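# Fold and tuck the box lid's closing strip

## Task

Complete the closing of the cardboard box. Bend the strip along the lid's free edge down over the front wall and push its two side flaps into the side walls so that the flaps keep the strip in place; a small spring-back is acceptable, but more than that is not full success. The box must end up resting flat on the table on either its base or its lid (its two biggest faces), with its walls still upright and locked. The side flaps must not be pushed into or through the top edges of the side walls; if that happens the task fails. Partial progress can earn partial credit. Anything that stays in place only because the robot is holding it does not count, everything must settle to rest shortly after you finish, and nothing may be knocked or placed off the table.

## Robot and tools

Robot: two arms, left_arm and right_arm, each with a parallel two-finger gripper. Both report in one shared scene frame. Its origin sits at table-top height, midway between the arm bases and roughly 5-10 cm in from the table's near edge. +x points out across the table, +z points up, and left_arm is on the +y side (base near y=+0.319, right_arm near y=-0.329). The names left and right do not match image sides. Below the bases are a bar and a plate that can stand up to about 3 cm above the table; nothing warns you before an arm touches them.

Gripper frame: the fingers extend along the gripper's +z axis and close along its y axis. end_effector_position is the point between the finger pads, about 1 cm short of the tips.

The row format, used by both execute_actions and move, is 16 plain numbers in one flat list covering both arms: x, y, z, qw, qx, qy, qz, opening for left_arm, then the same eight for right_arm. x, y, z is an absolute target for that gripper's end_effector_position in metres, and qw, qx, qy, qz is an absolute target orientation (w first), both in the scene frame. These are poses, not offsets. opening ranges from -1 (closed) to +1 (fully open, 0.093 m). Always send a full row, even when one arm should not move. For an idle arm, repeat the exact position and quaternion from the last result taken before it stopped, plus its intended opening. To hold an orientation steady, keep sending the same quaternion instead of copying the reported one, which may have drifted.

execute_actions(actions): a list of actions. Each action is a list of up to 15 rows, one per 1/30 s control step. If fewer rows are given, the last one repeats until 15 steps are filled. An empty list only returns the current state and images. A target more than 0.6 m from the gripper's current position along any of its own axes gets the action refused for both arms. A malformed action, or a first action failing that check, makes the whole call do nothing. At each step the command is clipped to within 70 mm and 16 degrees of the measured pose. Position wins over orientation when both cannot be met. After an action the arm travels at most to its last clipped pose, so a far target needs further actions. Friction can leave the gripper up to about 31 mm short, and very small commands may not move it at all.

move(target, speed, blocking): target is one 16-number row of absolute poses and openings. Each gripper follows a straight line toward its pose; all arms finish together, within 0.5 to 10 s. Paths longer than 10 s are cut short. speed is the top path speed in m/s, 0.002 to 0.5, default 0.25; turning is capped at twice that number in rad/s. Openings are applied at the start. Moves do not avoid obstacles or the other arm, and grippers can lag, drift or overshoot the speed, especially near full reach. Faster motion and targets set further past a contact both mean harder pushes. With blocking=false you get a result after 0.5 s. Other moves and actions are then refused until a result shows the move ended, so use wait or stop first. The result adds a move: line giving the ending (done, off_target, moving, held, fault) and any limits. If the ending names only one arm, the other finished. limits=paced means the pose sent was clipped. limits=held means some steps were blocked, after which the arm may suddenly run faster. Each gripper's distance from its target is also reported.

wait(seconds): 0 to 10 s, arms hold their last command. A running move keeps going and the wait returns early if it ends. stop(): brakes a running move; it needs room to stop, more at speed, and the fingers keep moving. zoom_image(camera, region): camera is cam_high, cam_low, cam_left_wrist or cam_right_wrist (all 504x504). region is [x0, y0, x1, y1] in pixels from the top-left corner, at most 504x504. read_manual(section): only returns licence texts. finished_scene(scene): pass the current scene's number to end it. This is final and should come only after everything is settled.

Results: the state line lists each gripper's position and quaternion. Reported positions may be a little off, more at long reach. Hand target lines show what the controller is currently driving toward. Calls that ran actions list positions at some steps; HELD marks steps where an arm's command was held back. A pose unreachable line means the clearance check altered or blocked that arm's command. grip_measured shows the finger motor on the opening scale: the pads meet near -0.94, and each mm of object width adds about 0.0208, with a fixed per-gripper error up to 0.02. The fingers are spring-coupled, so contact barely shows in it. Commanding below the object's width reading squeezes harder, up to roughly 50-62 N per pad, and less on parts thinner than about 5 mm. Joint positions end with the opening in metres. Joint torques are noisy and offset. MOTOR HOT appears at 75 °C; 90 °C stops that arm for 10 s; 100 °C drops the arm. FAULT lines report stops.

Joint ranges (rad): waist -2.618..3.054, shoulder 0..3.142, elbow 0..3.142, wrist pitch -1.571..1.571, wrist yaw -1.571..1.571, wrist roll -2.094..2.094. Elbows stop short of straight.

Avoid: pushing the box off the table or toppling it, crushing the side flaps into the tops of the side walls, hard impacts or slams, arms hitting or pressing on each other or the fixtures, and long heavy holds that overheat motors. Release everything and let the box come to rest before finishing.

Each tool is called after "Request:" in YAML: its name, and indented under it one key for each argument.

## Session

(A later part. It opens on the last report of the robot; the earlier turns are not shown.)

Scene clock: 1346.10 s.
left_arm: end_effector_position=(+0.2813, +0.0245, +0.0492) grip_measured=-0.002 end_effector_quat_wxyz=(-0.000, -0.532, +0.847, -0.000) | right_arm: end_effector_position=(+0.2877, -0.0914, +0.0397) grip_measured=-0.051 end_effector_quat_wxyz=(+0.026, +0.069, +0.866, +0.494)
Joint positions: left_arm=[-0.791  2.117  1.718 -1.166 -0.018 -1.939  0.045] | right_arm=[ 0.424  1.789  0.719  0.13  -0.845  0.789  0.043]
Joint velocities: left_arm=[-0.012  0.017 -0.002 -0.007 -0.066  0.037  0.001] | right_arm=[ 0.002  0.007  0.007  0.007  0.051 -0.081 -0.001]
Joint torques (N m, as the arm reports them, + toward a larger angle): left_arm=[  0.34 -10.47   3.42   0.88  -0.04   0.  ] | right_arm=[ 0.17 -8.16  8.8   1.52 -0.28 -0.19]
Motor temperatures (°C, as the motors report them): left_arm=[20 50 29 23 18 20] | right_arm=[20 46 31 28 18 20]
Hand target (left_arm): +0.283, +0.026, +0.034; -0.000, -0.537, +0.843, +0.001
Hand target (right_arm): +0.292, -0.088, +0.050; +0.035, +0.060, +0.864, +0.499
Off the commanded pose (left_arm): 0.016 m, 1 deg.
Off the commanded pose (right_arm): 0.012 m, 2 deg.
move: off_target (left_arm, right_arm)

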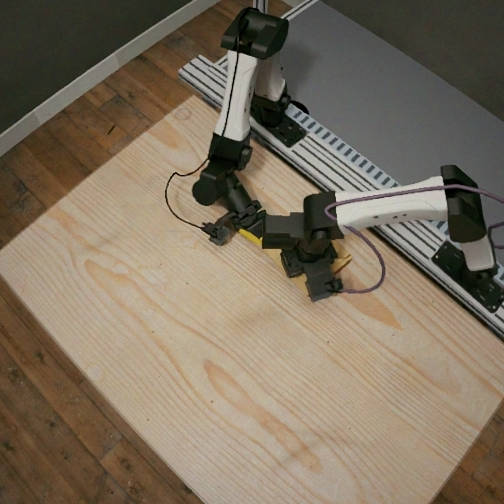

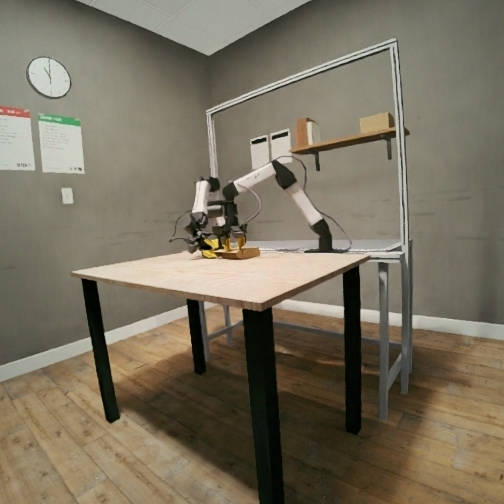

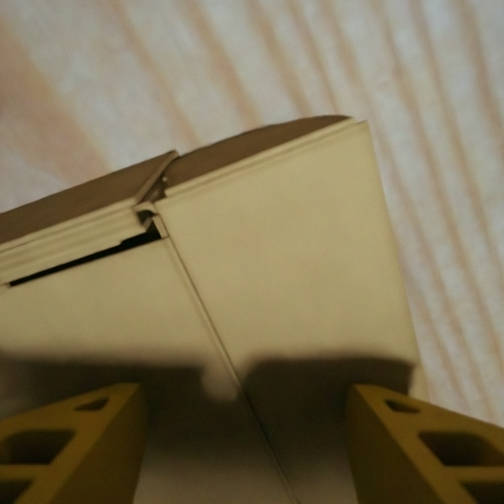

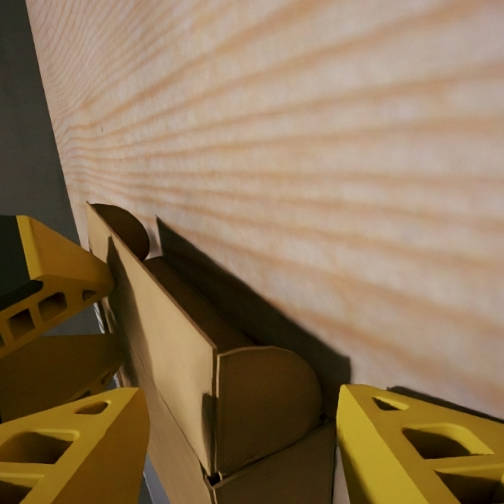

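Request:
move:
  target: [0.284,0.025,0.030,0.0188,-0.537,0.8429,-0.0294,0.0,0.292,-0.075,0.044,0.0349,0.0604,0.8639,0.4988,-0.28]
  speed: 0.015

Request:
zoom_image:
  camera: "cam_right_wrist"
  region: [150, 280, 430, 504]

Scene clock: 1359.43 s.
left_arm: end_effector_position=(+0.2810, +0.0253, +0.0487) grip_measured=-0.002 end_effector_quat_wxyz=(+0.006, -0.535, +0.844, -0.029) | right_arm: end_effector_position=(+0.2870, -0.0818, +0.0420) grip_measured=-0.278 end_effector_quat_wxyz=(+0.029, +0.067, +0.866, +0.495)
Joint positions: left_arm=[-0.791  2.057  1.623 -1.071 -0.021 -1.948  0.045] | right_arm=[ 0.456  1.789  0.719  0.165 -0.825  0.826  0.032]
Joint velocities: left_arm=[-0.002  0.007  0.007  0.066 -0.066 -0.007  0.   ] | right_arm=[-0.007  0.002 -0.007  0.007 -0.066  0.022  0.   ]
Joint torques (N m, as the arm reports them, + toward a larger angle): left_arm=[-0.47 -9.77  3.1   1.14 -0.3  -0.02] | right_arm=[ 0.79 -5.65  8.95  1.93 -0.2  -0.11]
Motor temperatures (°C, as the motors report them): left_arm=[20 51 28 23 18 20] | right_arm=[20 46 31 28 18 20]
Hand target (left_arm): +0.283, +0.026, +0.031; +0.018, -0.537, +0.843, -0.028
Hand target (right_arm): +0.292, -0.075, +0.044; +0.035, +0.060, +0.864, +0.499
Off the commanded pose (left_arm): 0.019 m, 1 deg.
Off the commanded pose (right_arm): 0.009 m, 1 deg.
move: off_target (left_arm)

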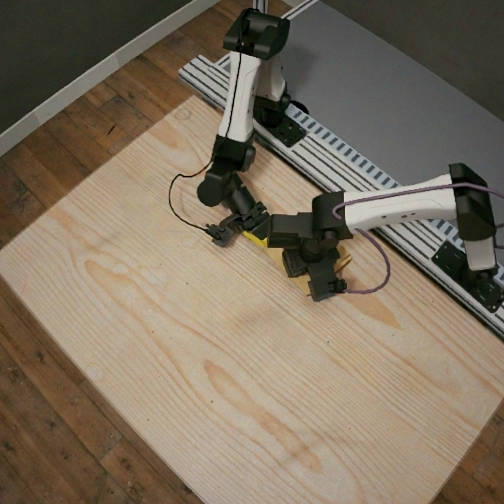

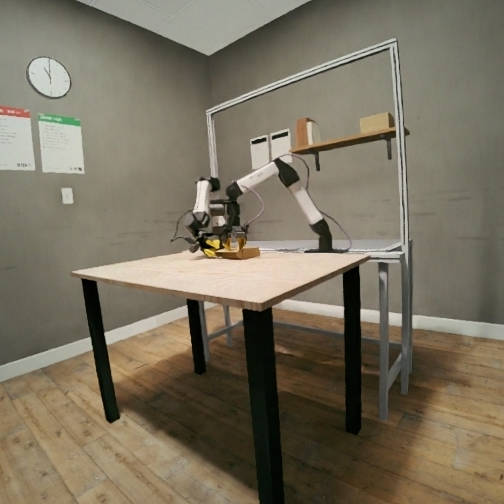

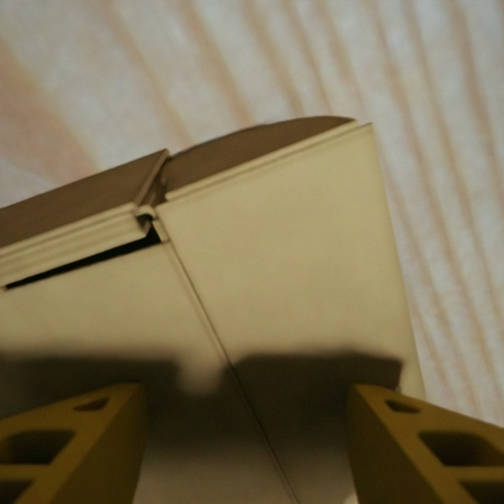

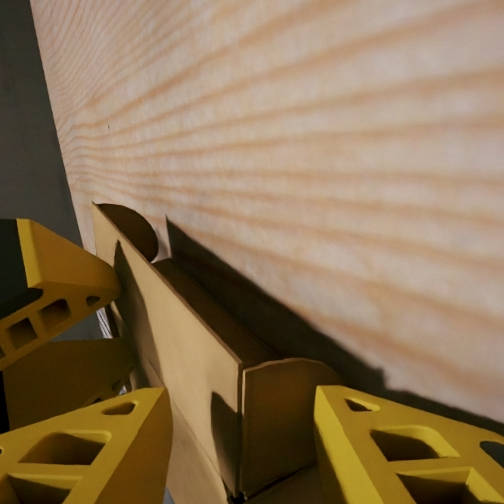

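Region (150, 280, 430, 504) of cam_right_wrist's 504x504 image, scaled by 1.800, with more detail than that image has; it fills the top 403 rows of this view, and the rest is white.

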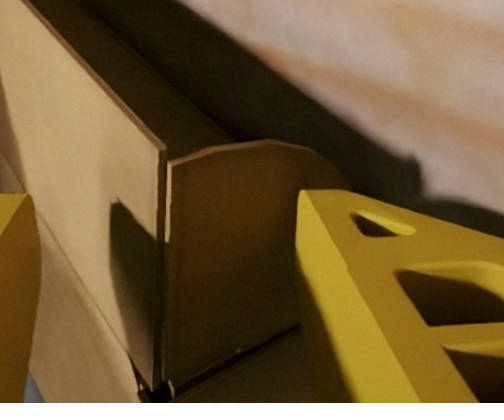

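Request:
execute_actions:
  actions:
    - [[0.284,0.025,0.030,0.0188,-0.537,0.8429,-0.0294,0.0,0.292,-0.0745,0.044,0.0349,0.0604,0.8639,0.4988,-0.29],[0.284,0.025,0.030,0.0188,-0.537,0.8429,-0.0294,0.0,0.292,-0.074,0.044,0.0349,0.0604,0.8639,0.4988,-0.30],[0.284,0.025,0.030,0.0188,-0.537,0.8429,-0.0294,0.0,0.2925,-0.0735,0.044,0.0349,0.0604,0.8639,0.4988,-0.31],[0.284,0.025,0.030,0.0188,-0.537,0.8429,-0.0294,0.0,0.2925,-0.073,0.044,0.0349,0.0604,0.8639,0.4988,-0.32],[0.284,0.025,0.030,0.0188,-0.537,0.8429,-0.0294,0.0,0.293,-0.0725,0.044,0.0349,0.0604,0.8639,0.4988,-0.32],[0.284,0.025,0.030,0.0188,-0.537,0.8429,-0.0294,0.0,0.293,-0.072,0.044,0.0349,0.0604,0.8639,0.4988,-0.32]]

Request:
zoom_image:
  camera: "cam_right_wrist"
  region: [150, 280, 430, 504]

Scene clock: 1369.33 s.
left_arm: end_effector_position=(+0.2810, +0.0254, +0.0486) grip_measured=-0.002 end_effector_quat_wxyz=(+0.006, -0.535, +0.844, -0.029) | right_arm: end_effector_position=(+0.2858, -0.0798, +0.0389) grip_measured=-0.318 end_effector_quat_wxyz=(+0.025, +0.069, +0.867, +0.493)
Joint positions: left_arm=[-0.791  2.057  1.622 -1.07  -0.021 -1.948  0.045] | right_arm=[ 0.464  1.799  0.719  0.172 -0.82   0.835  0.03 ]
Joint velocities: left_arm=[ 0.007 -0.012 -0.007  0.095 -0.066 -0.066 -0.001] | right_arm=[ 0.002 -0.012  0.012 -0.007 -0.022  0.022 -0.001]
Joint torques (N m, as the arm reports them, + toward a larger angle): left_arm=[-0.53 -9.75  3.03  1.14 -0.27 -0.01] | right_arm=[ 0.73 -5.99  9.52  1.9  -0.22 -0.16]
Motor temperatures (°C, as the motors report them): left_arm=[20 51 28 24 18 20] | right_arm=[20 45 32 28 18 20]
Hand target (left_arm): +0.283, +0.026, +0.031; +0.018, -0.537, +0.843, -0.028
Hand target (right_arm): +0.293, -0.072, +0.044; +0.035, +0.061, +0.864, +0.499
Off the commanded pose (left_arm): 0.019 m, 1 deg.
Off the commanded pose (right_arm): 0.012 m, 2 deg.
Step readings (end_effector_position):
0: left_arm (+0.2810, +0.0254, +0.0486) | right_arm (+0.2872, -0.0819, +0.0420)
1: left_arm (+0.2810, +0.0254, +0.0486) | right_arm (+0.2872, -0.0819, +0.0420)
2: left_arm (+0.2810, +0.0254, +0.0486) | right_arm (+0.2873, -0.0819, +0.0420)
4: left_arm (+0.2810, +0.0254, +0.0486) | right_arm (+0.2875, -0.0818, +0.0420)
8: left_arm (+0.2810, +0.0254, +0.0486) | right_arm (+0.2860, -0.0799, +0.0399)
15: end_effector_position above

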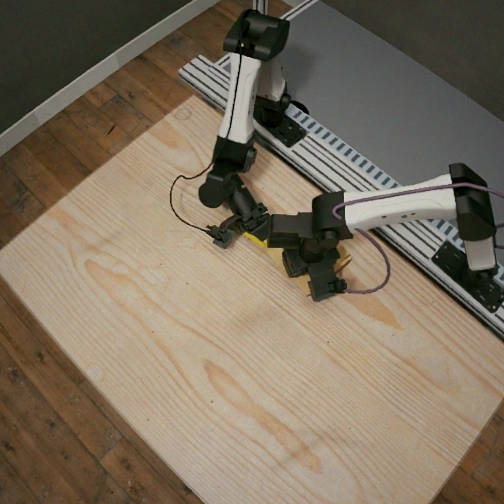

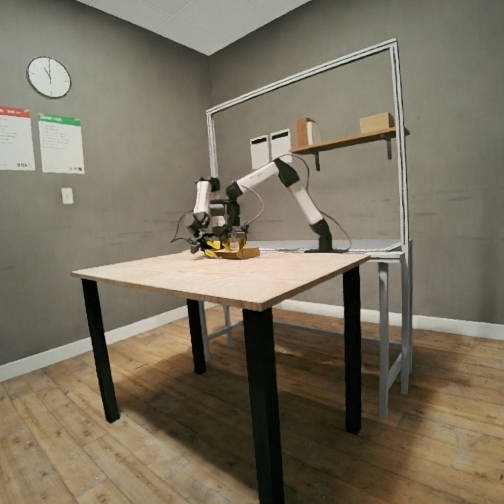

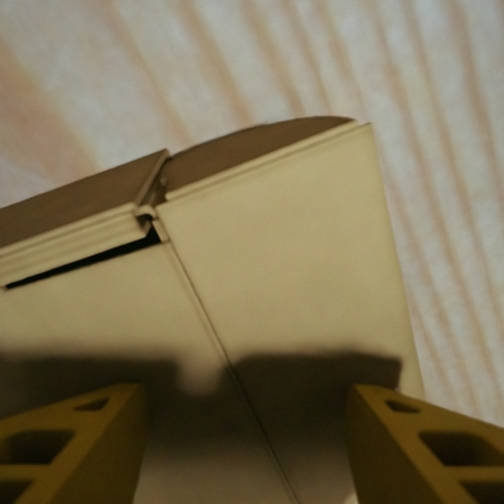

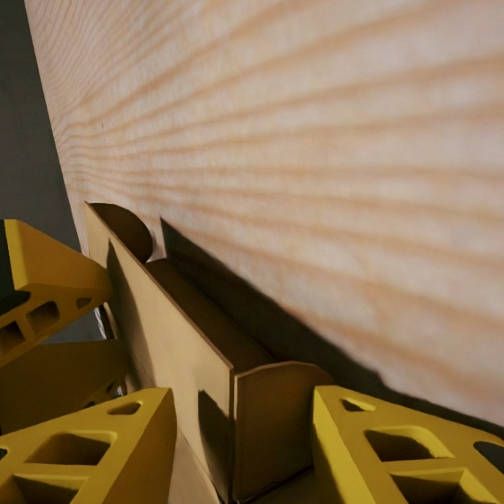

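Region (150, 280, 430, 504) of cam_right_wrist's 504x504 image, scaled by 1.800, with more detail than that image has; it fills the top 403 rows of this view, and the rest is white.

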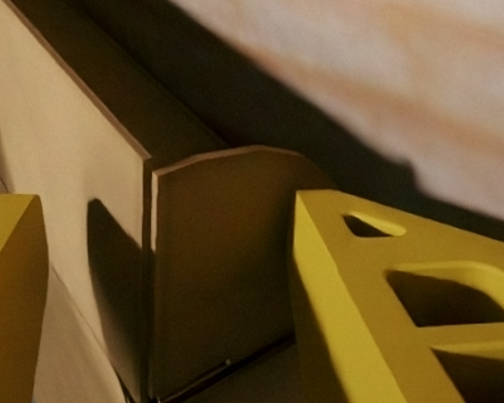

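Request:
execute_actions:
  actions:
    - [[0.284,0.025,0.030,0.0188,-0.537,0.8429,-0.0294,0.0,0.2935,-0.072,0.0445,0.0349,0.0604,0.8639,0.4988,-0.32],[0.284,0.025,0.030,0.0188,-0.537,0.8429,-0.0294,0.0,0.294,-0.072,0.045,0.0349,0.0604,0.8639,0.4988,-0.32],[0.284,0.025,0.030,0.0188,-0.537,0.8429,-0.0294,0.0,0.2945,-0.072,0.0455,0.0349,0.0604,0.8639,0.4988,-0.32]]

Request:
zoom_image:
  camera: "cam_right_wrist"
  region: [150, 280, 430, 504]

Scene clock: 1376.20 s.
left_arm: end_effector_position=(+0.2810, +0.0254, +0.0486) grip_measured=-0.002 end_effector_quat_wxyz=(+0.006, -0.535, +0.844, -0.029) | right_arm: end_effector_position=(+0.2902, -0.0782, +0.0429) grip_measured=-0.318 end_effector_quat_wxyz=(+0.031, +0.066, +0.866, +0.495)
Joint positions: left_arm=[-0.791  2.057  1.622 -1.07  -0.021 -1.948  0.045] | right_arm=[ 0.464  1.799  0.733  0.172 -0.819  0.836  0.03 ]
Joint velocities: left_arm=[ 0.007 -0.007  0.027 -0.022 -0.051 -0.007 -0.001] | right_arm=[ 0.007 -0.007  0.002 -0.066 -0.007 -0.037 -0.001]
Joint torques (N m, as the arm reports them, + toward a larger angle): left_arm=[-0.46 -9.61  3.18  1.11 -0.29 -0.02] | right_arm=[ 0.65 -5.98  9.    1.81 -0.23 -0.14]
Motor temperatures (°C, as the motors report them): left_arm=[20 51 28 24 18 20] | right_arm=[20 44 32 28 18 20]
Hand target (left_arm): +0.283, +0.026, +0.031; +0.018, -0.537, +0.843, -0.028
Hand target (right_arm): +0.294, -0.072, +0.046; +0.035, +0.060, +0.864, +0.499
Off the commanded pose (left_arm): 0.019 m, 1 deg.
Off the commanded pose (right_arm): 0.008 m, 1 deg.
Step readings (end_effector_position):
0: left_arm (+0.2810, +0.0254, +0.0486) | right_arm (+0.2859, -0.0798, +0.0389)
1: left_arm (+0.2810, +0.0254, +0.0486) | right_arm (+0.2859, -0.0798, +0.0389)
2: left_arm (+0.2810, +0.0254, +0.0486) | right_arm (+0.2862, -0.0796, +0.0392)
4: left_arm (+0.2810, +0.0254, +0.0486) | right_arm (+0.2879, -0.0790, +0.0408)
8: left_arm (+0.2810, +0.0254, +0.0486) | right_arm (+0.2902, -0.0782, +0.0429)
15: end_effector_position above

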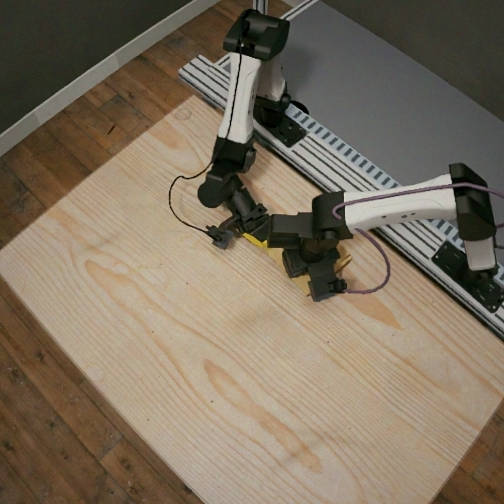

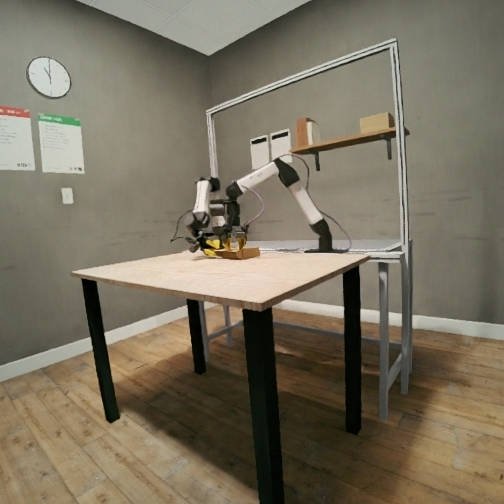

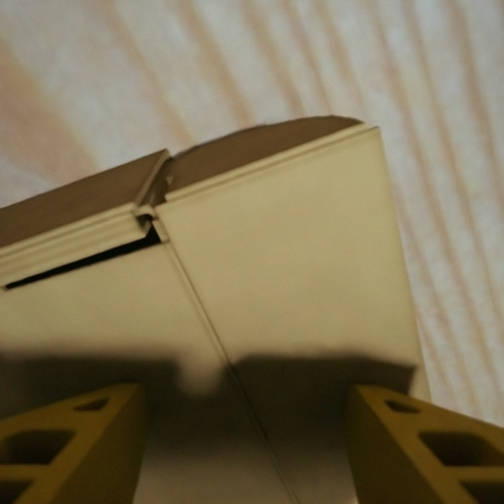

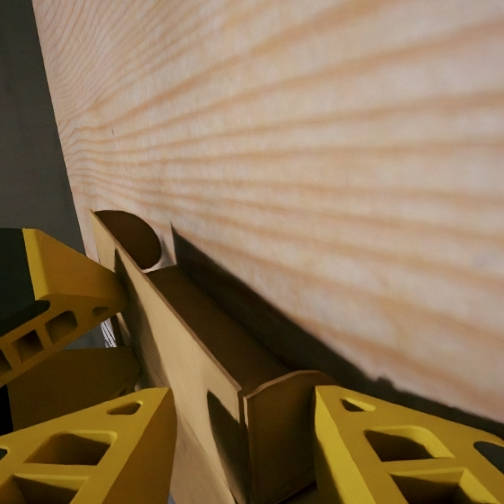

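Region (150, 280, 430, 504) of cam_right_wrist's 504x504 image, scaled by 1.800, with more detail than that image has; it fills the top 403 rows of this view, and the rest is white.

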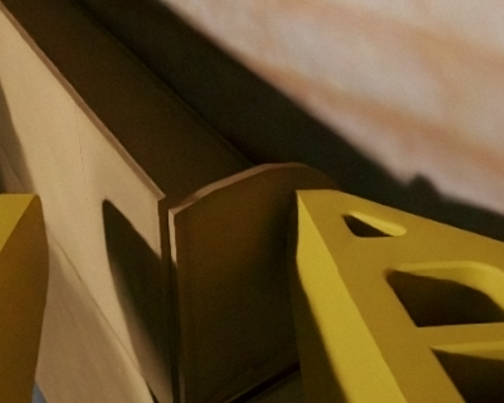

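Request:
execute_actions:
  actions:
    - [[0.284,0.025,0.030,0.0188,-0.537,0.8429,-0.0294,0.0,0.2945,-0.072,0.0455,0.0349,0.0604,0.8639,0.4988,-0.34],[0.284,0.025,0.030,0.0188,-0.537,0.8429,-0.0294,0.0,0.2945,-0.072,0.0455,0.0349,0.0604,0.8639,0.4988,-0.36],[0.284,0.025,0.030,0.0188,-0.537,0.8429,-0.0294,0.0,0.2945,-0.072,0.0455,0.0349,0.0604,0.8639,0.4988,-0.38],[0.284,0.025,0.030,0.0188,-0.537,0.8429,-0.0294,0.0,0.2945,-0.072,0.0455,0.0349,0.0604,0.8639,0.4988,-0.39]]

Request:
zoom_image:
  camera: "cam_right_wrist"
  region: [200, 340, 340, 504]

Scene clock: 1385.63 s.
left_arm: end_effector_position=(+0.2810, +0.0254, +0.0486) grip_measured=-0.002 end_effector_quat_wxyz=(+0.006, -0.535, +0.844, -0.029) | right_arm: end_effector_position=(+0.2902, -0.0782, +0.0428) grip_measured=-0.388 end_effector_quat_wxyz=(+0.031, +0.067, +0.866, +0.495)
Joint positions: left_arm=[-0.791  2.057  1.622 -1.07  -0.021 -1.948  0.045] | right_arm=[ 0.464  1.799  0.733  0.172 -0.819  0.836  0.027]
Joint velocities: left_arm=[-0.022  0.012 -0.002  0.022  0.037 -0.051  0.   ] | right_arm=[-0.012  0.012  0.002 -0.066  0.037  0.022 -0.001]
Joint torques (N m, as the arm reports them, + toward a larger angle): left_arm=[-0.4  -9.58  3.02  1.13 -0.26 -0.01] | right_arm=[ 0.63 -6.04  9.1   1.8  -0.24 -0.14]
Motor temperatures (°C, as the motors report them): left_arm=[20 51 28 24 18 20] | right_arm=[20 43 32 28 18 20]
Hand target (left_arm): +0.283, +0.026, +0.031; +0.018, -0.537, +0.843, -0.028
Hand target (right_arm): +0.294, -0.072, +0.046; +0.035, +0.060, +0.864, +0.499
Off the commanded pose (left_arm): 0.019 m, 1 deg.
Off the commanded pose (right_arm): 0.008 m, 1 deg.
Step readings (end_effector_position):
0: left_arm (+0.2810, +0.0254, +0.0486) | right_arm (+0.2902, -0.0782, +0.0429)
1: left_arm (+0.2810, +0.0254, +0.0486) | right_arm (+0.2902, -0.0782, +0.0429)
2: left_arm (+0.2810, +0.0254, +0.0486) | right_arm (+0.2902, -0.0782, +0.0429)
4: left_arm (+0.2810, +0.0254, +0.0486) | right_arm (+0.2902, -0.0782, +0.0428)
8: left_arm (+0.2810, +0.0254, +0.0486) | right_arm (+0.2902, -0.0782, +0.0428)
15: end_effector_position above

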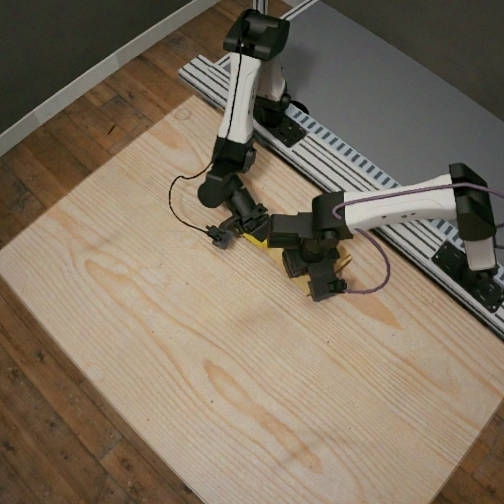

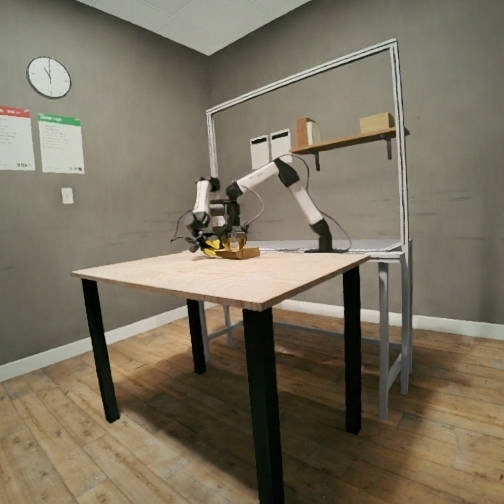

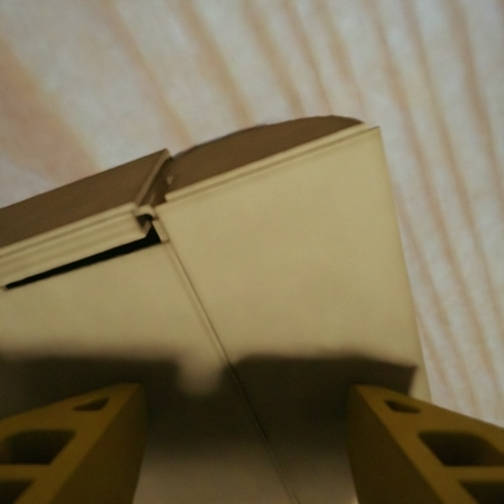

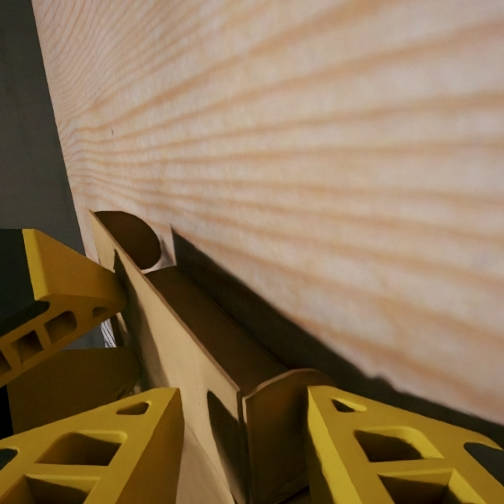

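Region (200, 340, 340, 504) of cam_right_wrist's 504x504 image, scaled by 3.073, with more detail than that image has; it fills the left 430 columns of this view, and the rest is white.

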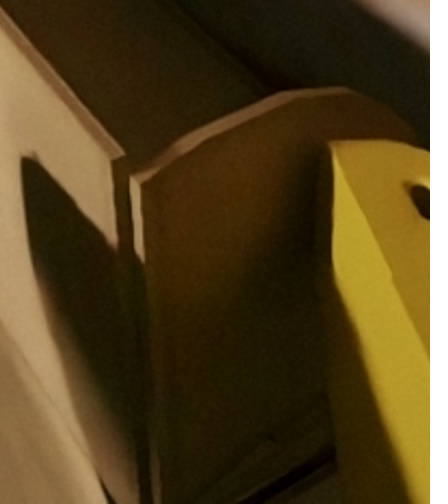

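Request:
execute_actions:
  actions: []

Scene clock: 1402.37 s.
left_arm: end_effector_position=(+0.2810, +0.0254, +0.0486) grip_measured=-0.002 end_effector_quat_wxyz=(+0.006, -0.535, +0.844, -0.029) | right_arm: end_effector_position=(+0.2902, -0.0782, +0.0428) grip_measured=-0.388 end_effector_quat_wxyz=(+0.031, +0.067, +0.866, +0.495)
Joint positions: left_arm=[-0.791  2.057  1.622 -1.07  -0.021 -1.948  0.045] | right_arm=[ 0.464  1.799  0.733  0.172 -0.819  0.836  0.027]
Joint velocities: left_arm=[-0.002  0.002 -0.017 -0.022 -0.007  0.022 -0.   ] | right_arm=[-0.007 -0.022  0.002 -0.022 -0.022 -0.007 -0.001]
Joint torques (N m, as the arm reports them, + toward a larger angle): left_arm=[-0.56 -9.63  3.12  1.13 -0.28 -0.02] | right_arm=[ 0.62 -6.07  9.11  1.79 -0.23 -0.15]
Motor temperatures (°C, as the motors report them): left_arm=[20 51 27 24 18 20] | right_arm=[20 42 32 29 18 20]
Hand target (left_arm): +0.283, +0.026, +0.031; +0.018, -0.537, +0.843, -0.028
Hand target (right_arm): +0.294, -0.072, +0.046; +0.035, +0.060, +0.864, +0.499
Off the commanded pose (left_arm): 0.019 m, 1 deg.
Off the commanded pose (right_arm): 0.008 m, 1 deg.

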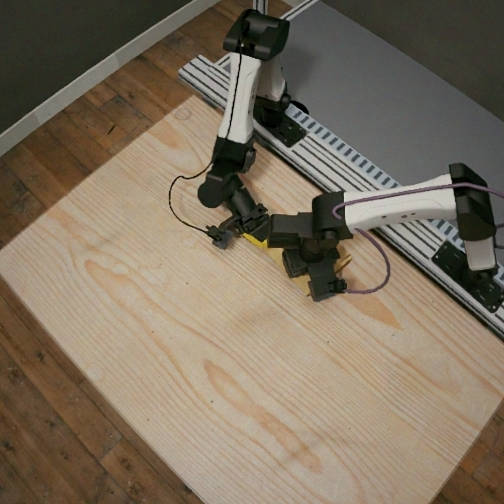

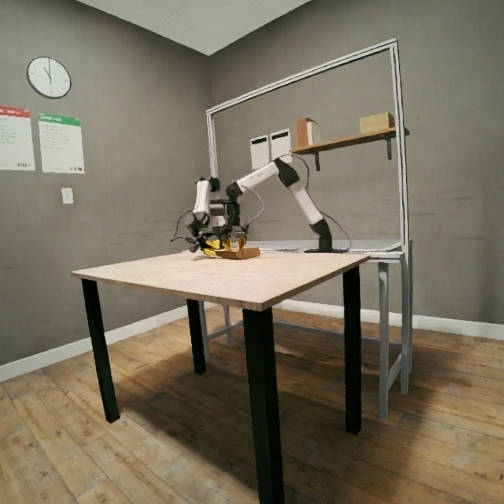

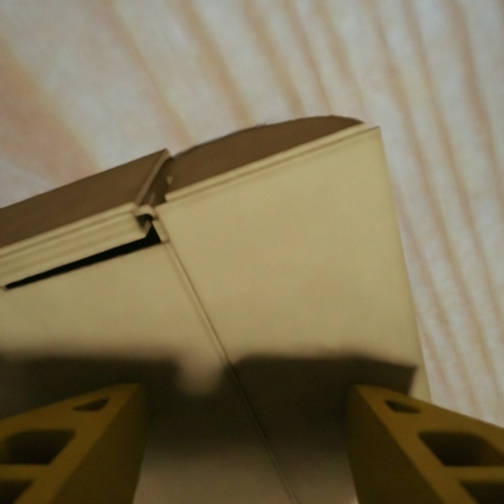

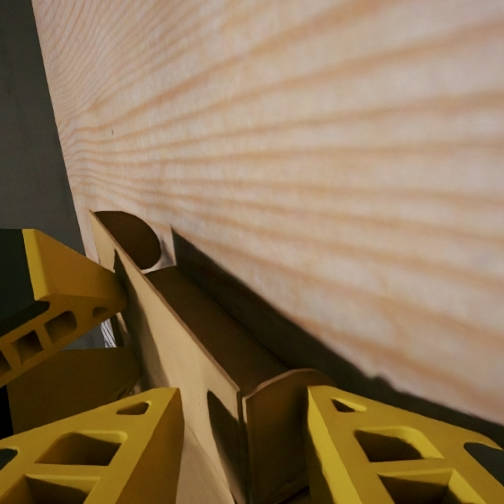

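Request:
move:
  target: [0.284,0.025,0.030,-0.0281,-0.5366,0.8422,0.0441,0.0, 0.2945,-0.072,0.0455,0.0349,0.0604,0.8639,0.4988,-0.39]
  speed: 0.04

Scene clock: 1408.33 s.
left_arm: end_effector_position=(+0.2818, +0.0247, +0.0466) grip_measured=-0.002 end_effector_quat_wxyz=(-0.023, -0.536, +0.843, +0.030) | right_arm: end_effector_position=(+0.2903, -0.0782, +0.0428) grip_measured=-0.388 end_effector_quat_wxyz=(+0.031, +0.067, +0.866, +0.495)
Joint positions: left_arm=[-0.776  2.187  1.817 -1.262  0.015 -1.935  0.045] | right_arm=[ 0.464  1.799  0.733  0.172 -0.818  0.836  0.027]
Joint velocities: left_arm=[ 0.002 -0.002  0.002  0.022  0.022 -0.066 -0.001] | right_arm=[-0.007 -0.012 -0.002 -0.037 -0.007  0.007  0.   ]
Joint torques (N m, as the arm reports them, + toward a larger angle): left_arm=[ 0.37 -8.16  7.28  0.34 -0.01  0.08] | right_arm=[ 0.64 -6.04  9.11  1.8  -0.25 -0.14]
Motor temperatures (°C, as the motors report them): left_arm=[20 51 28 24 18 20] | right_arm=[20 42 32 29 18 20]
Hand target (left_arm): +0.284, +0.025, +0.030; -0.028, -0.536, +0.843, +0.044
Hand target (right_arm): +0.294, -0.072, +0.046; +0.035, +0.060, +0.864, +0.499
Off the commanded pose (left_arm): 0.017 m, 2 deg.
Off the commanded pose (right_arm): 0.008 m, 1 deg.
move: off_target (left_arm)

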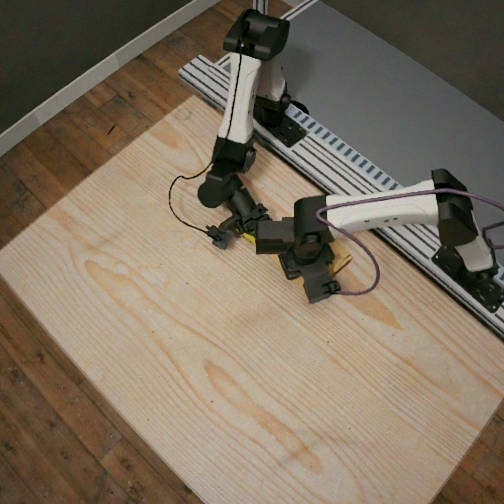

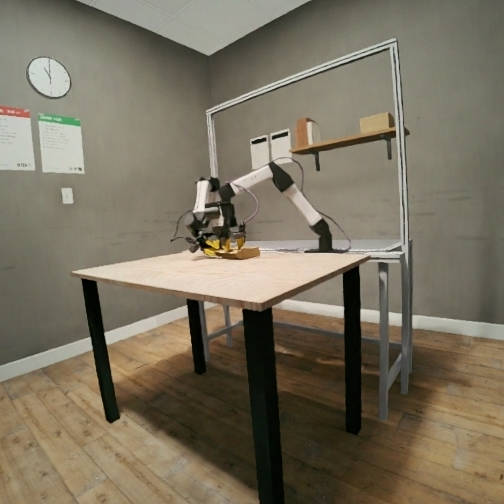

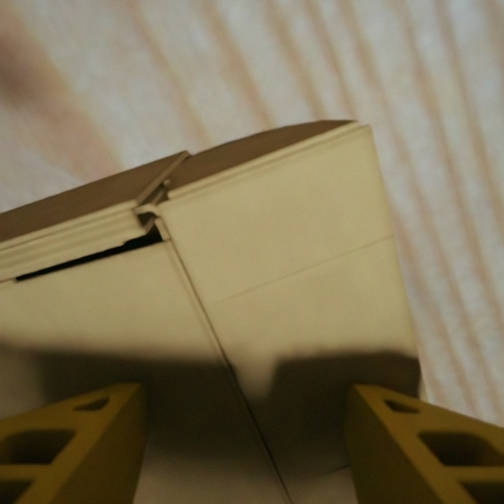

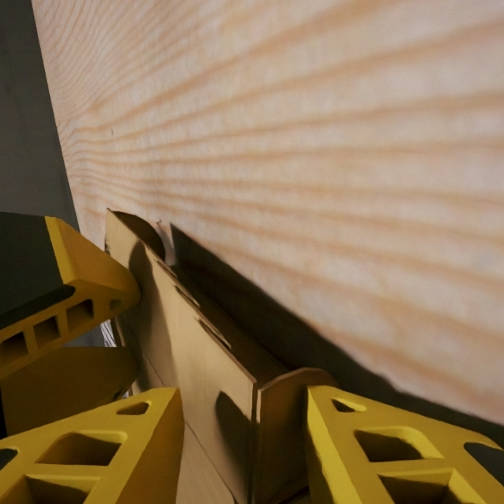

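Request:
move:
  target: [0.284,0.025,0.030,-0.0468,-0.5353,0.8402,0.0735,0.0, 0.2945,-0.072,0.0455,0.0349,0.0604,0.8639,0.4988,-0.39]
  speed: 0.03

Request:
zoom_image:
  camera: "cam_right_wrist"
  region: [150,300,404,504]

Scene clock: 1421.33 s.
left_arm: end_effector_position=(+0.2841, +0.0244, +0.0463) grip_measured=-0.002 end_effector_quat_wxyz=(-0.039, -0.535, +0.842, +0.056) | right_arm: end_effector_position=(+0.2906, -0.0784, +0.0425) grip_measured=-0.388 end_effector_quat_wxyz=(+0.032, +0.067, +0.866, +0.494)
Joint positions: left_arm=[-0.765  2.258  1.927 -1.359  0.033 -1.922  0.045] | right_arm=[ 0.464  1.799  0.733  0.172 -0.816  0.836  0.027]
Joint velocities: left_arm=[ 0.002 -0.012  0.007 -0.095 -0.022 -0.066  0.   ] | right_arm=[ 0.007 -0.002 -0.002 -0.007 -0.066 -0.037 -0.   ]
Joint torques (N m, as the arm reports them, + toward a larger angle): left_arm=[ 0.21 -8.87  7.19  0.12  0.04  0.08] | right_arm=[ 0.65 -6.03  9.1   1.8  -0.27 -0.14]
Motor temperatures (°C, as the motors report them): left_arm=[20 50 29 23 18 20] | right_arm=[20 42 32 29 18 20]
Hand target (left_arm): +0.284, +0.025, +0.030; -0.047, -0.535, +0.841, +0.074
Hand target (right_arm): +0.294, -0.072, +0.046; +0.035, +0.060, +0.864, +0.499
Off the commanded pose (left_arm): 0.016 m, 2 deg.
Off the commanded pose (right_arm): 0.008 m, 1 deg.
move: off_target (left_arm)

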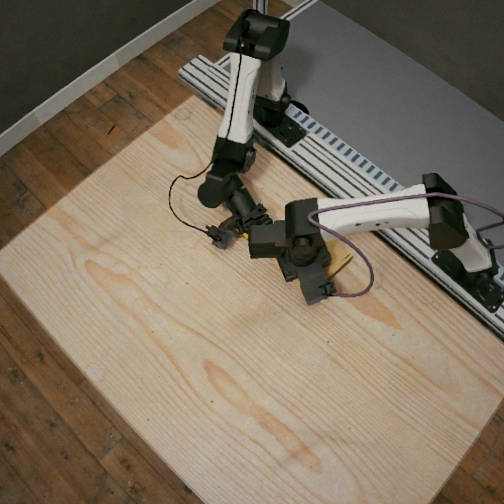

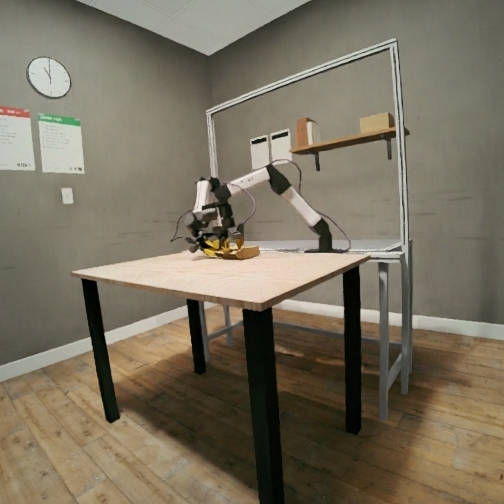

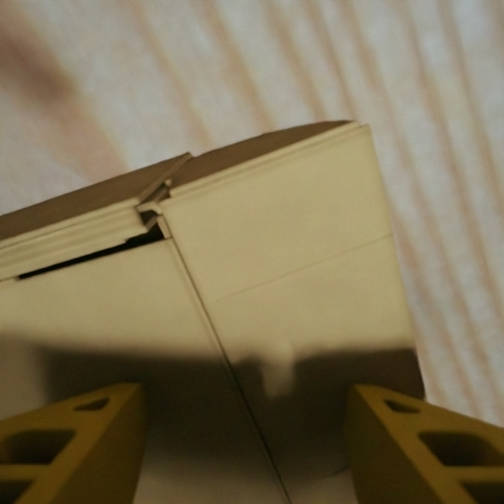

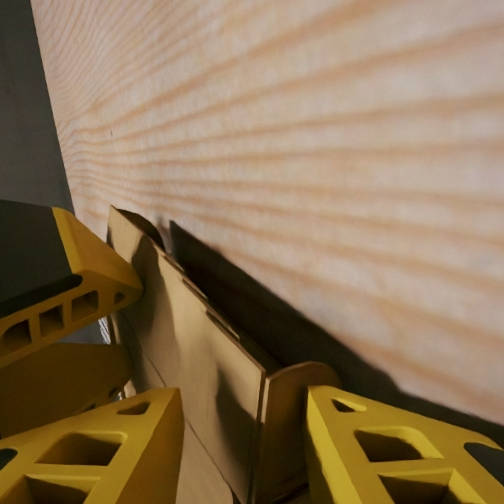

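Region (150, 300, 404, 504) of cam_right_wrist's 504x504 image, scaled by 1.984, with more detail than that image has; it fills the top 405 rows of this view, and the rest is white.

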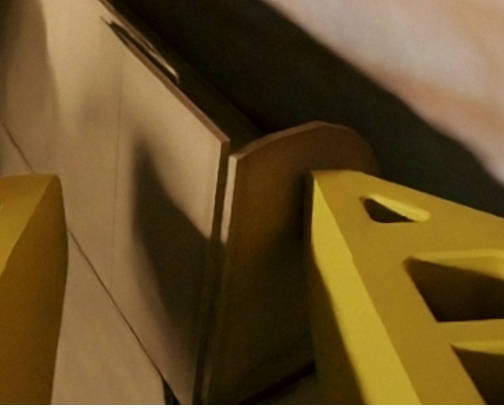

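Request:
zoom_image:
  camera: "cam_left_wrist"
  region: [80,90,400,300]

Region (80, 90, 400, 300) of cam_left_wrist's 504x504 image, scaled by 1.575, with more detail than that image has; it fills the top 331 rows of this view, and the rest is white.

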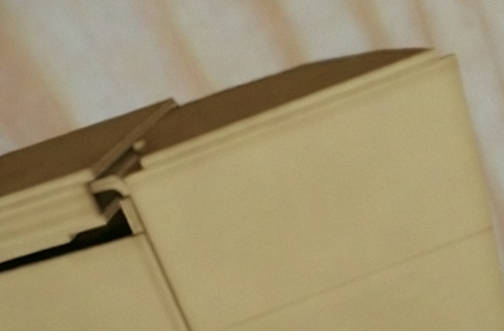

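Request:
move:
  target: [0.284,0.025,0.030,-0.0748,-0.5321,0.8352,0.1174,0.0, 0.2945,-0.072,0.0455,0.0349,0.0604,0.8639,0.4988,-0.39]
  speed: 0.03

Request:
zoom_image:
  camera: "cam_right_wrist"
  region: [150,300,404,504]

Scene clock: 1439.93 s.
left_arm: end_effector_position=(+0.2881, +0.0236, +0.0458) grip_measured=-0.002 end_effector_quat_wxyz=(-0.063, -0.532, +0.839, +0.095) | right_arm: end_effector_position=(+0.2909, -0.0787, +0.0422) grip_measured=-0.388 end_effector_quat_wxyz=(+0.033, +0.068, +0.867, +0.493)
Joint positions: left_arm=[-0.748  2.377  2.114 -1.515  0.061 -1.901  0.045] | right_arm=[ 0.464  1.799  0.733  0.172 -0.813  0.836  0.027]
Joint velocities: left_arm=[-0.017 -0.017 -0.012 -0.066  0.051  0.022  0.   ] | right_arm=[-0.007 -0.032 -0.002  0.007 -0.007 -0.037  0.001]
Joint torques (N m, as the arm reports them, + toward a larger angle): left_arm=[ 0.07 -9.47  6.74 -0.16  0.1   0.03] | right_arm=[ 0.63 -6.07  9.11  1.8  -0.29 -0.15]
Motor temperatures (°C, as the motors report them): left_arm=[20 49 30 22 18 20] | right_arm=[20 42 32 29 18 20]
Hand target (left_arm): +0.284, +0.025, +0.030; -0.075, -0.532, +0.835, +0.117
Hand target (right_arm): +0.294, -0.072, +0.046; +0.035, +0.060, +0.864, +0.499
Off the commanded pose (left_arm): 0.016 m, 3 deg.
Off the commanded pose (right_arm): 0.008 m, 1 deg.
move: off_target (left_arm)

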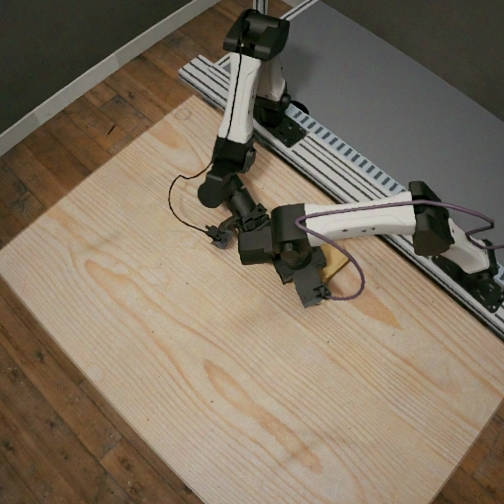

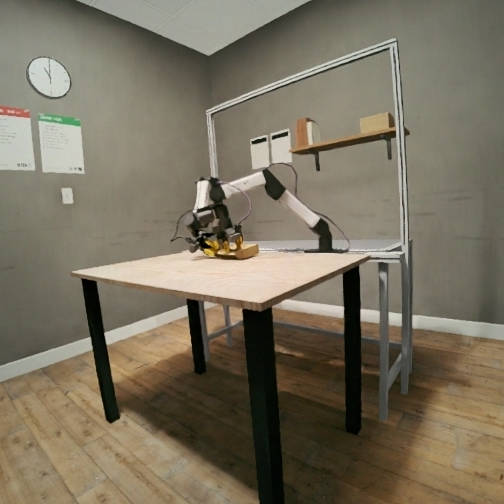

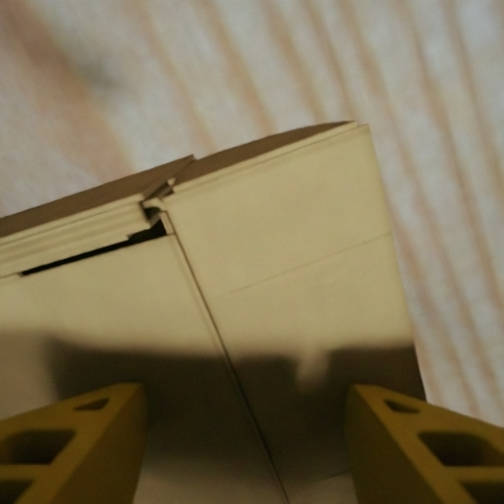

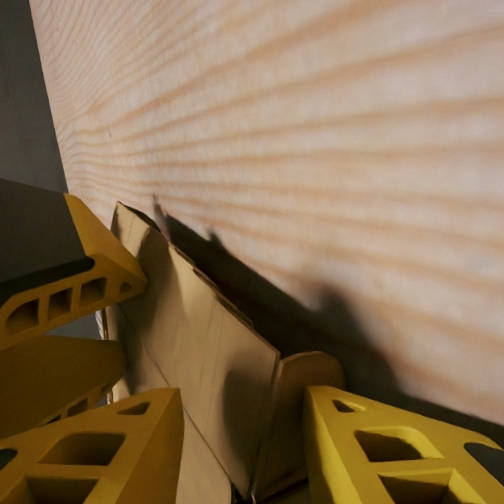

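Region (150, 300, 404, 504) of cam_right_wrist's 504x504 image, scaled by 1.984, with more detail than that image has; it fills the top 405 rows of this view, and the rest is white.

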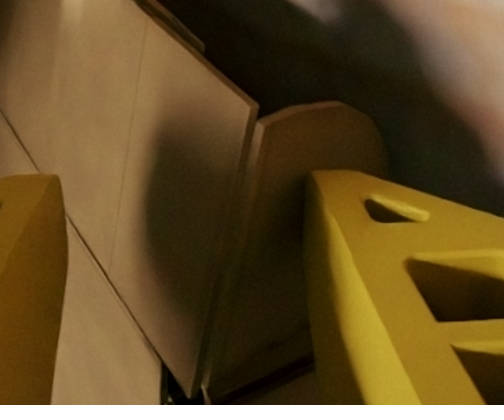

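Request:
zoom_image:
  camera: "cam_right_wrist"
  region: [215,430,325,504]

Region (215, 430, 325, 504) of cam_right_wrist's 504x504 image, scaled by 4.582, with more detail than that image has; it fills the top 339 rows of this view, and the rest is white.

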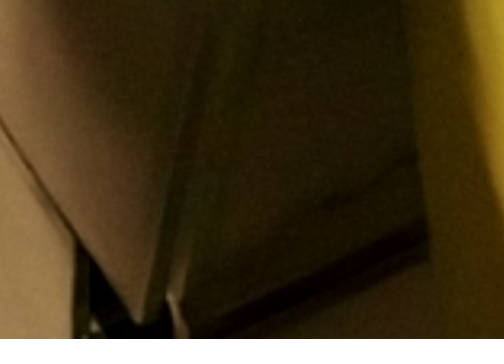

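Request:
move:
  target: [0.284,0.025,0.030,-0.0748,-0.5321,0.8352,0.1174,-0.10, 0.2945,-0.072,0.0455,0.0349,0.0604,0.8639,0.4988,-0.39]
  speed: 0.03

Request:
zoom_image:
  camera: "cam_right_wrist"
  region: [190,400,340,504]

Scene clock: 1479.83 s.
left_arm: end_effector_position=(+0.2887, +0.0229, +0.0461) grip_measured=-0.098 end_effector_quat_wxyz=(-0.063, -0.532, +0.839, +0.092) | right_arm: end_effector_position=(+0.2910, -0.0787, +0.0422) grip_measured=-0.388 end_effector_quat_wxyz=(+0.033, +0.068, +0.867, +0.493)
Joint positions: left_arm=[-0.748  2.376  2.114 -1.512  0.061 -1.901  0.041] | right_arm=[ 0.464  1.799  0.733  0.172 -0.812  0.836  0.027]
Joint velocities: left_arm=[-0.012  0.002 -0.007  0.037 -0.037 -0.007 -0.001] | right_arm=[ 0.017  0.012 -0.002 -0.037 -0.022 -0.022  0.   ]
Joint torques (N m, as the arm reports them, + toward a larger angle): left_arm=[ 0.07 -9.48  6.77 -0.18  0.11  0.06] | right_arm=[ 0.61 -6.05  9.09  1.8  -0.29 -0.14]
Motor temperatures (°C, as the motors report them): left_arm=[20 50 31 22 18 20] | right_arm=[20 41 33 29 18 20]
Hand target (left_arm): +0.284, +0.025, +0.030; -0.075, -0.532, +0.835, +0.117
Hand target (right_arm): +0.294, -0.072, +0.046; +0.035, +0.060, +0.864, +0.499
Off the commanded pose (left_arm): 0.017 m, 3 deg.
Off the commanded pose (right_arm): 0.008 m, 1 deg.
move: off_target (left_arm)

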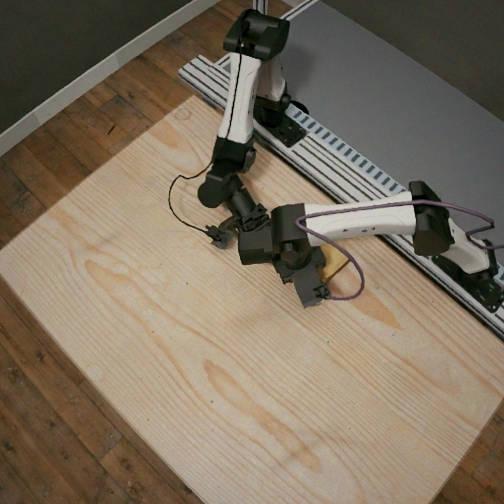

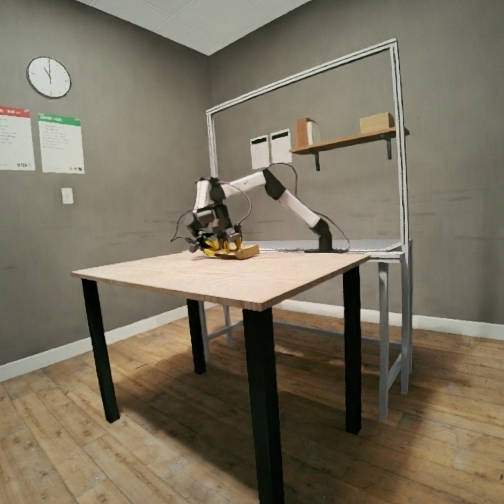

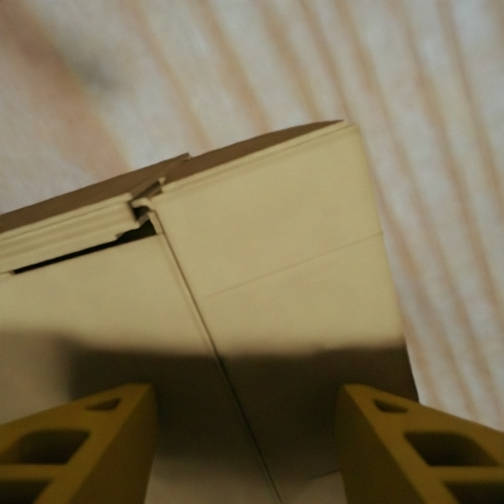

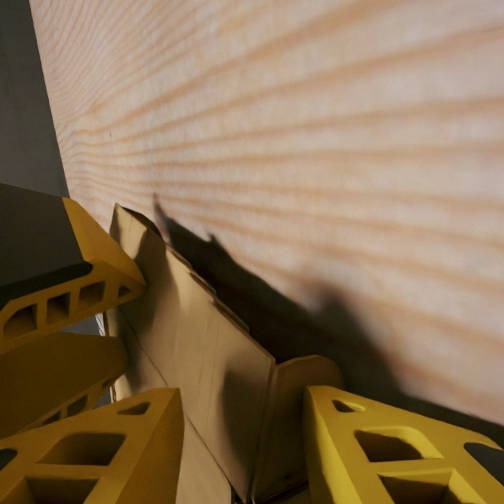

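Region (190, 400, 340, 504) of cam_right_wrist's 504x504 image, scaled by 3.360, with more detail than that image has; it fills the top 349 rows of this view, and the rest is white.

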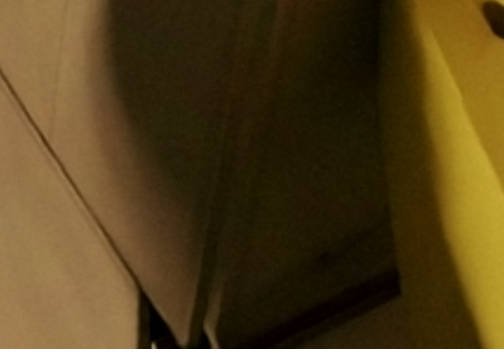

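Request:
zoom_image:
  camera: "cam_low"
  region: [170,215,280,275]

Request:
zoom_image:
  camera: "cam_left_wrist"
  region: [90,130,250,250]

Region (170, 215, 280, 275) of cam_low's 504x504 image, scaled by 4.582, with more detail than that image has; it fills the top 275 rows of this view, and the rest is white.

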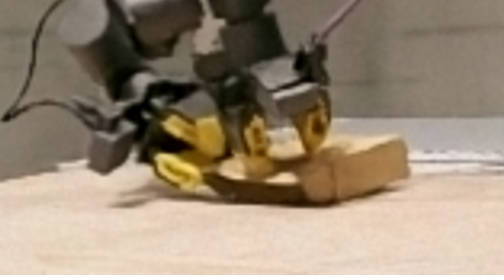

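Region (90, 130, 250, 250) of cam_left_wrist's 504x504 image, scaled by 3.150, with more detail than that image has; it fills the top 378 rows of this view, and the rest is white.

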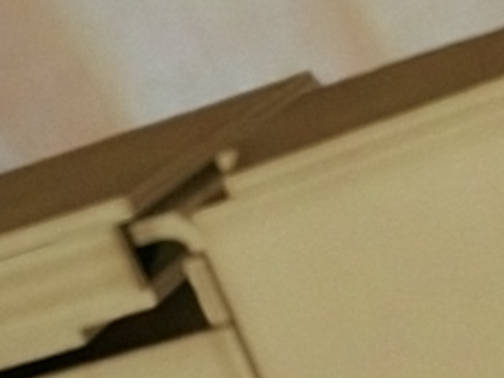

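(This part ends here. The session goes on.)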